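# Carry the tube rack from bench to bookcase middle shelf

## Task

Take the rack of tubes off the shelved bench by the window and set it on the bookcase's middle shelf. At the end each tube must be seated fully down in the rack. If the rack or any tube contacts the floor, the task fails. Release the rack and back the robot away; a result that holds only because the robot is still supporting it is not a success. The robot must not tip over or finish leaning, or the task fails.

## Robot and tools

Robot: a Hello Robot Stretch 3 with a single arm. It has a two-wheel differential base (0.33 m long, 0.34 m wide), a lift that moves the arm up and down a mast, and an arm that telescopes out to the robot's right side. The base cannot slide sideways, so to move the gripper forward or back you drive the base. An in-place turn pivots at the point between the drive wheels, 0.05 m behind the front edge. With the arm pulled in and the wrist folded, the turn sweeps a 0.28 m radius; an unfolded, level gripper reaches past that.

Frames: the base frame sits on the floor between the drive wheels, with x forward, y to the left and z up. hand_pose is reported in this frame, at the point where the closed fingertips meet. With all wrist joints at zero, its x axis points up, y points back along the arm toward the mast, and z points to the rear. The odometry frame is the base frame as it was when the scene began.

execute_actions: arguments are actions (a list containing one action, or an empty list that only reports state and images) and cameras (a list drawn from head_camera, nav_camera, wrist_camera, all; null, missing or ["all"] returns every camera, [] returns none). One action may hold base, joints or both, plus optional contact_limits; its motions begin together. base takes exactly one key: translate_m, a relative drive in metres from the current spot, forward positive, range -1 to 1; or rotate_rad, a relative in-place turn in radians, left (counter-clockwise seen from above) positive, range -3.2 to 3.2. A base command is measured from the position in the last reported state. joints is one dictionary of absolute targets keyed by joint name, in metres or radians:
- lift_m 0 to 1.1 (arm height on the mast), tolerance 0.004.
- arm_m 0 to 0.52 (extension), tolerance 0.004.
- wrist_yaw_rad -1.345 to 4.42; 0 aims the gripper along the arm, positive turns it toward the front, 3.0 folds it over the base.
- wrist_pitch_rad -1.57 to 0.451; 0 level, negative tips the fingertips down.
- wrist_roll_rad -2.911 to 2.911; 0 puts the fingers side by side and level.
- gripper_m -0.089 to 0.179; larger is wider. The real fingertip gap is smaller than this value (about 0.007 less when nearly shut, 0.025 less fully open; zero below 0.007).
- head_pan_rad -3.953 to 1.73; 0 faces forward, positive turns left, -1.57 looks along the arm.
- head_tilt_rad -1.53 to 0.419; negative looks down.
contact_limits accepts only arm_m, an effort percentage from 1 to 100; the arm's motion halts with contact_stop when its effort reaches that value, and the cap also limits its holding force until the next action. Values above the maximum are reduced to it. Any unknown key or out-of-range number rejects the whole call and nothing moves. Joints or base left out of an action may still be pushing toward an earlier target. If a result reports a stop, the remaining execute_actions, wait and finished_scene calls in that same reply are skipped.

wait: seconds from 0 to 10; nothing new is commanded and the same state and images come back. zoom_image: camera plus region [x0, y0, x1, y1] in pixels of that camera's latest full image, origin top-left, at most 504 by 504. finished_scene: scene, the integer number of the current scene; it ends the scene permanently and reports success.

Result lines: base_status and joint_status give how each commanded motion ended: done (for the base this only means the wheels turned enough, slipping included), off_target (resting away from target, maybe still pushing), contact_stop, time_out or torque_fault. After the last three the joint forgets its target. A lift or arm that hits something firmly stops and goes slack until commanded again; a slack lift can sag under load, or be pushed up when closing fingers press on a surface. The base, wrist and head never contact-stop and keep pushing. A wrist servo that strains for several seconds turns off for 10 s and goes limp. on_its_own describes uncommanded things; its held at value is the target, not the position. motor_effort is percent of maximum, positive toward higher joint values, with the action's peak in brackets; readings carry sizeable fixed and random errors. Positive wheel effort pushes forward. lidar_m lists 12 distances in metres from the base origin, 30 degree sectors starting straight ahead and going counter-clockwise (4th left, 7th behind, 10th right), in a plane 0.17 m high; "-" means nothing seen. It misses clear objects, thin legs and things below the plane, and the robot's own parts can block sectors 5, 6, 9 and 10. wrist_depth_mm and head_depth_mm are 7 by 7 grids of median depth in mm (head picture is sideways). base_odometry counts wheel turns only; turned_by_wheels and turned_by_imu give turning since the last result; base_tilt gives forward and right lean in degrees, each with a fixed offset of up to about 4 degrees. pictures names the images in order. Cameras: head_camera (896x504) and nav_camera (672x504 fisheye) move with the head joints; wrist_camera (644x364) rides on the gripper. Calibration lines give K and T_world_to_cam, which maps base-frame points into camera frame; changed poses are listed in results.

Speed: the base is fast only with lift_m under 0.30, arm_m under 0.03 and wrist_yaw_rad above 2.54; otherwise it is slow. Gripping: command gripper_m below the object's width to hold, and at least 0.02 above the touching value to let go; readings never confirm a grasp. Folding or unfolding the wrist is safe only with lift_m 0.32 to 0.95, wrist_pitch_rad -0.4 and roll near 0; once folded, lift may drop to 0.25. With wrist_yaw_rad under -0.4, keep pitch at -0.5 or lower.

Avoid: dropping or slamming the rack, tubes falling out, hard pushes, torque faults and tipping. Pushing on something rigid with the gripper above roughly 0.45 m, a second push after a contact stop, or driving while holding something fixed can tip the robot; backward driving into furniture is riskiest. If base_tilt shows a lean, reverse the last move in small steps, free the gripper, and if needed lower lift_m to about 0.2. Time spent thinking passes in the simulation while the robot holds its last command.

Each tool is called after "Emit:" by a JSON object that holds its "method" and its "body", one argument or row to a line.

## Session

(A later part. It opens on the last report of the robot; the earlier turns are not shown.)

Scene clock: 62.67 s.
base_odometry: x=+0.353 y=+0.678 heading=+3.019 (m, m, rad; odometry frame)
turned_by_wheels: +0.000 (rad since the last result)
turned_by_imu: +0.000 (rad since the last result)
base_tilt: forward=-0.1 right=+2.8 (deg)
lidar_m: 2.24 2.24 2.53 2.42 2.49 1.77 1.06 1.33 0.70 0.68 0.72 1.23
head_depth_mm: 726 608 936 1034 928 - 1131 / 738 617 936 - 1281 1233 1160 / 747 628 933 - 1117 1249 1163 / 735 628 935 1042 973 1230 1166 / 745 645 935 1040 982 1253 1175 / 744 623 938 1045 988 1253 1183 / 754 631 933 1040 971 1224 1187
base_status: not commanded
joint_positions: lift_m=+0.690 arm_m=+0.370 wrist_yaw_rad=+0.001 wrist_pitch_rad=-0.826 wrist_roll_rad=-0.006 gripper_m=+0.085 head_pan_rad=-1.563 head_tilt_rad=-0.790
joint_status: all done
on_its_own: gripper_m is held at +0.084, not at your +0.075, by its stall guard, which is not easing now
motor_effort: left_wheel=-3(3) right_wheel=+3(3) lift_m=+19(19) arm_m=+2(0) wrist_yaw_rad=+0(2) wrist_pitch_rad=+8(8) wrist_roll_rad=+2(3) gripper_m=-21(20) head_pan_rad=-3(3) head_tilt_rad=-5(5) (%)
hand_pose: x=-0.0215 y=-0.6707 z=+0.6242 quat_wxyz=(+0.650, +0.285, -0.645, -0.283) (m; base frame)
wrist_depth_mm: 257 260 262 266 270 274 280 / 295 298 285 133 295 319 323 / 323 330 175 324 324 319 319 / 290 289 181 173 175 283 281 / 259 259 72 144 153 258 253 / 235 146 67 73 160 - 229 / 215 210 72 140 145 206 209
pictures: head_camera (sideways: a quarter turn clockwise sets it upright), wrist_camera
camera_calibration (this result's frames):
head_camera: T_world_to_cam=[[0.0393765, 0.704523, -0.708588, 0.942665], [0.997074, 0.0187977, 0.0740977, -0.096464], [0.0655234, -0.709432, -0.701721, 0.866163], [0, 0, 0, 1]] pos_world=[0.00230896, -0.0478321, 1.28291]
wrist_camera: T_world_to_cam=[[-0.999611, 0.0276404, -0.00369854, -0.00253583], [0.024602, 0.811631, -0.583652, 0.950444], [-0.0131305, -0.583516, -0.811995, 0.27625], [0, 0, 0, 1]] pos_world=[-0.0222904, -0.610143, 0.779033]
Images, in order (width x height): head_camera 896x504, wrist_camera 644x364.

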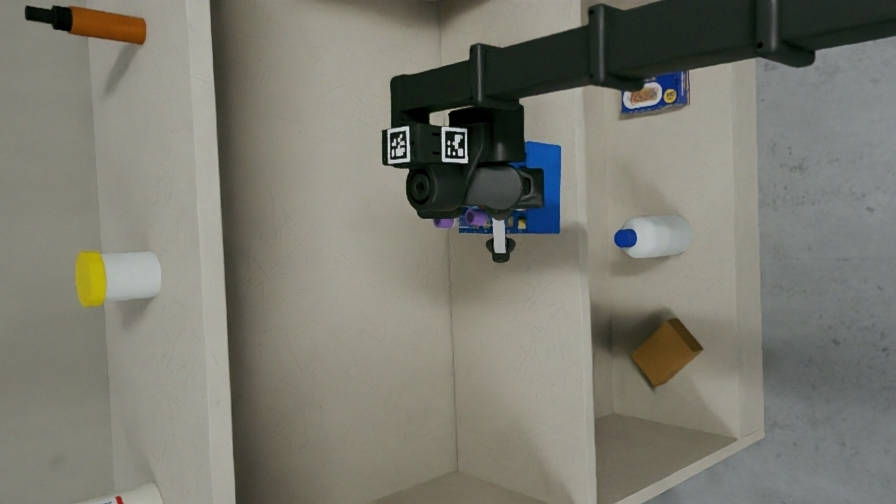

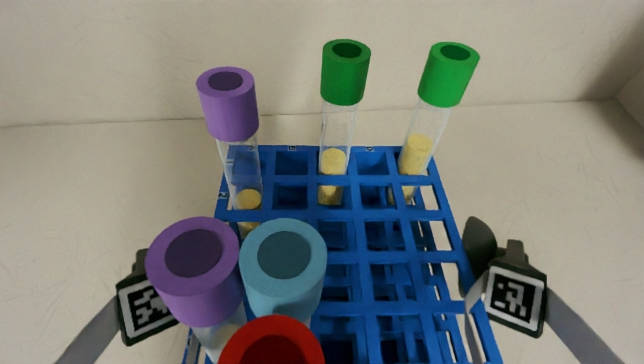

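Emit:
{"method": "execute_actions", "body": {
  "actions": [
    {"joints":{"lift_m":0.652,"arm_m":0.4}}
  ],
  "cameras": []
}}

Emit:
{"method": "execute_actions", "body": {
  "actions": [
    {"joints":{"gripper_m":0.175}}
  ],
  "cameras": []
}}

Emit:
{"method": "execute_actions", "body": {
  "actions": [
    {"joints":{"lift_m":0.72}}
  ],
  "cameras": []
}}

Emit:
{"method": "execute_actions", "body": {
  "actions": [
    {"joints":{"arm_m":0.02,"wrist_pitch_rad":-0.4}}
  ],
  "cameras": ["wrist_camera","head_camera"]
}}

Scene clock: 65.60 s.
base_odometry: x=+0.353 y=+0.678 heading=+3.019 (m, m, rad; odometry frame)
turned_by_wheels: +0.000 (rad since the last result)
turned_by_imu: +0.000 (rad since the last result)
base_tilt: forward=+0.1 right=+2.7 (deg)
lidar_m: 2.23 2.25 2.54 2.41 2.49 1.76 1.05 1.33 0.70 0.68 0.72 1.23
head_depth_mm: 726 608 936 1031 930 - - / 739 616 935 - 1116 1225 1155 / 746 627 938 1016 1335 1250 1163 / 733 626 936 1042 972 1233 1172 / 745 645 935 1036 980 1253 1174 / 743 622 936 1044 988 1253 1180 / 753 631 936 1041 968 1218 1188
base_status: not commanded
joint_positions: lift_m=+0.652 arm_m=+0.400 wrist_yaw_rad=+0.001 wrist_pitch_rad=-0.825 wrist_roll_rad=-0.006 gripper_m=+0.085 head_pan_rad=-1.563 head_tilt_rad=-0.790
joint_status: all done
on_its_own: gripper_m is held at +0.084, not at your +0.075, by its stall guard, which is not easing now
motor_effort: left_wheel=-3(3) right_wheel=+3(3) lift_m=+19(16) arm_m=+2(3) wrist_yaw_rad=-1(0) wrist_pitch_rad=+7(8) wrist_roll_rad=+2(2) gripper_m=-20(21) head_pan_rad=-3(3) head_tilt_rad=-5(5) (%)
hand_pose: x=-0.0215 y=-0.7009 z=+0.5863 quat_wxyz=(+0.650, +0.285, -0.646, -0.283) (m; base frame)
wrist_depth_mm: 226 228 233 233 237 243 247 / 260 263 252 134 261 281 286 / 275 273 174 272 268 267 266 / 242 241 181 173 189 237 235 / 216 216 72 144 153 216 211 / 196 127 66 71 161 - 191 / 180 174 74 140 146 171 175
pictures: none
No camera images: the call's "cameras" was empty. Leave "cameras" out to get every camera's image.

Scene clock: 67.00 s.
base_odometry: x=+0.353 y=+0.678 heading=+3.019 (m, m, rad; odometry frame)
turned_by_wheels: +0.000 (rad since the last result)
turned_by_imu: +0.000 (rad since the last result)
base_tilt: forward=-0.1 right=+2.8 (deg)
lidar_m: 2.24 2.25 2.53 2.41 2.48 1.77 1.06 1.33 0.70 0.68 0.72 1.23
head_depth_mm: 726 609 936 1033 930 - - / 737 617 937 - 1110 1225 1156 / 747 627 936 1020 1332 1250 1159 / 735 627 937 1042 973 1233 1167 / 744 645 935 1039 980 1255 1174 / 744 622 936 1043 992 1259 1182 / 753 630 933 1043 970 1218 1184
base_status: not commanded
joint_positions: lift_m=+0.652 arm_m=+0.400 wrist_yaw_rad=+0.001 wrist_pitch_rad=-0.815 wrist_roll_rad=-0.006 gripper_m=+0.175 head_pan_rad=-1.563 head_tilt_rad=-0.790
joint_status: all done
motor_effort: left_wheel=-3(3) right_wheel=+3(3) lift_m=+19(19) arm_m=+2(1) wrist_yaw_rad=+0(1) wrist_pitch_rad=+5(7) wrist_roll_rad=+2(2) gripper_m=+0(84) head_pan_rad=-4(4) head_tilt_rad=-6(6) (%)
hand_pose: x=-0.0215 y=-0.7029 z=+0.5879 quat_wxyz=(+0.651, +0.281, -0.647, -0.280) (m; base frame)
wrist_depth_mm: 225 228 230 233 237 241 245 / 257 261 264 252 257 280 283 / 280 279 112 267 265 273 271 / 246 244 179 178 190 238 238 / 218 219 176 175 178 215 213 / 202 75 80 142 164 190 197 / - 71 70 125 148 174 173
pictures: none
No camera images: the call's "cameras" was empty. Leave "cameras" out to get every camera's image.

Scene clock: 68.47 s.
base_odometry: x=+0.353 y=+0.678 heading=+3.019 (m, m, rad; odometry frame)
turned_by_wheels: +0.000 (rad since the last result)
turned_by_imu: +0.000 (rad since the last result)
base_tilt: forward=+0.0 right=+2.8 (deg)
lidar_m: 2.24 2.24 2.54 2.42 2.49 1.76 1.06 1.32 0.70 0.68 0.72 1.23
head_depth_mm: 726 609 936 1028 - - 1134 / 738 617 917 - 958 1230 1160 / 746 627 918 - 904 1252 1164 / 734 627 935 1029 974 1231 1169 / 745 645 935 1041 983 1255 1175 / 746 622 934 1047 987 1259 1182 / 753 631 933 1045 971 1224 1185
base_status: not commanded
joint_positions: lift_m=+0.720 arm_m=+0.400 wrist_yaw_rad=+0.001 wrist_pitch_rad=-0.814 wrist_roll_rad=-0.006 gripper_m=+0.175 head_pan_rad=-1.563 head_tilt_rad=-0.790
joint_status: all done
motor_effort: left_wheel=-3(3) right_wheel=+2(3) lift_m=+25(28) arm_m=+2(2) wrist_yaw_rad=+0(0) wrist_pitch_rad=+4(4) wrist_roll_rad=+2(2) gripper_m=+0(0) head_pan_rad=-4(3) head_tilt_rad=-6(6) (%)
hand_pose: x=-0.0215 y=-0.7031 z=+0.6556 quat_wxyz=(+0.651, +0.281, -0.647, -0.279) (m; base frame)
wrist_depth_mm: 225 228 229 233 237 241 245 / 256 260 265 268 274 280 284 / 302 306 314 320 327 332 336 / 332 330 328 322 316 323 322 / 296 295 282 239 279 292 289 / 273 266 261 233 244 263 267 / - 239 233 196 220 239 234
pictures: none
No camera images: the call's "cameras" was empty. Leave "cameras" out to get every camera's image.

Scene clock: 72.47 s.
base_odometry: x=+0.353 y=+0.678 heading=+3.019 (m, m, rad; odometry frame)
turned_by_wheels: +0.000 (rad since the last result)
turned_by_imu: +0.000 (rad since the last result)
base_tilt: forward=+0.0 right=+2.6 (deg)
lidar_m: 2.24 2.24 2.54 2.41 2.49 1.76 1.06 1.33 0.70 0.68 0.72 1.23
head_depth_mm: 726 610 935 1035 952 1208 - / 738 617 937 1041 960 1247 - / 747 628 935 1020 905 1295 - / 735 627 935 1043 972 1214 1165 / 745 645 935 1040 981 1249 1171 / 743 623 936 1045 988 1258 1181 / 752 632 937 1040 969 1221 1192
base_status: not commanded
joint_positions: lift_m=+0.720 arm_m=+0.020 wrist_yaw_rad=+0.001 wrist_pitch_rad=-0.420 wrist_roll_rad=-0.006 gripper_m=+0.175 head_pan_rad=-1.563 head_tilt_rad=-0.790
joint_status: all done
motor_effort: left_wheel=-3(3) right_wheel=+2(3) lift_m=+25(25) arm_m=-2(2) wrist_yaw_rad=-1(0) wrist_pitch_rad=+6(5) wrist_roll_rad=+2(2) gripper_m=+1(1) head_pan_rad=-3(3) head_tilt_rad=-5(5) (%)
hand_pose: x=-0.0214 y=-0.3894 z=+0.7321 quat_wxyz=(+0.694, +0.148, -0.689, -0.147) (m; base frame)
wrist_depth_mm: 529 542 547 550 554 542 373 / 545 583 581 595 610 552 378 / 542 631 645 639 656 563 414 / 534 615 606 486 599 531 781 / 479 481 476 456 489 480 902 / 492 843 879 886 897 670 - / 934 814 824 768 810 679 904
pictures: head_camera (sideways: a quarter turn clockwise sets it upright), wrist_camera
camera_calibration (this result's frames):
head_camera: T_world_to_cam=[[0.0393766, 0.70453, -0.708581, 0.942656], [0.997074, 0.0187968, 0.0740978, -0.0964642], [0.0655232, -0.709425, -0.701729, 0.866172], [0, 0, 0, 1]] pos_world=[0.00230895, -0.0478319, 1.28291]
wrist_camera: T_world_to_cam=[[-0.999612, 0.0237456, -0.0145401, -0.00342146], [0.0246995, 0.515167, -0.856734, 0.869578], [-0.0128531, -0.856761, -0.515554, 0.204608], [0, 0, 0, 1]] pos_world=[-0.0222685, -0.272596, 0.850433]
Images, in order (width x height): head_camera 896x504, wrist_camera 644x364.

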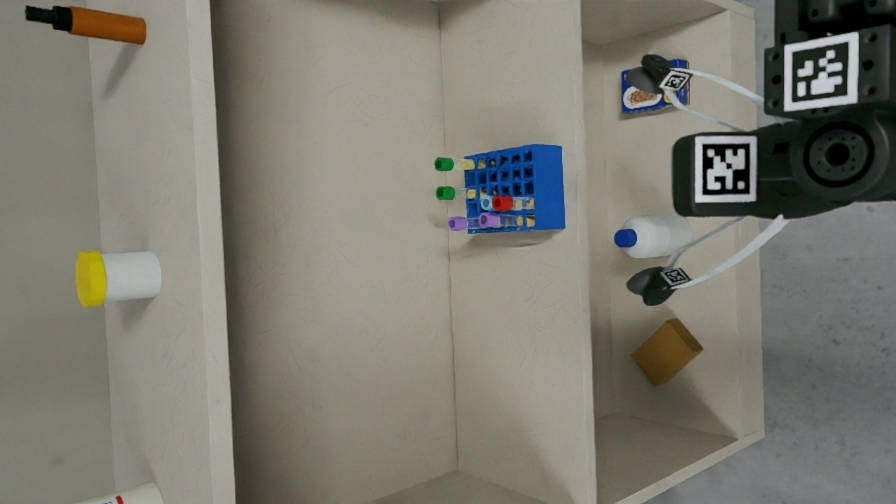

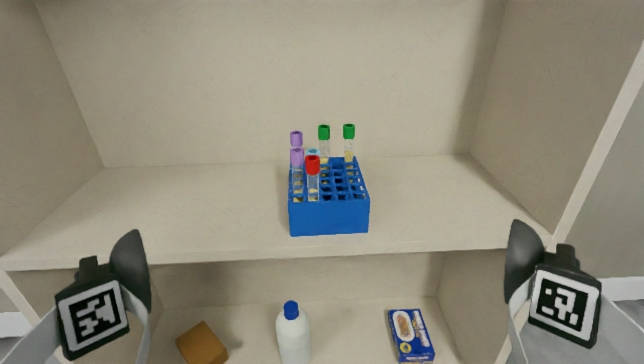

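Emit:
{"method": "finished_scene", "body": {
  "scene": 2
}}

The scene is finished: the task was done.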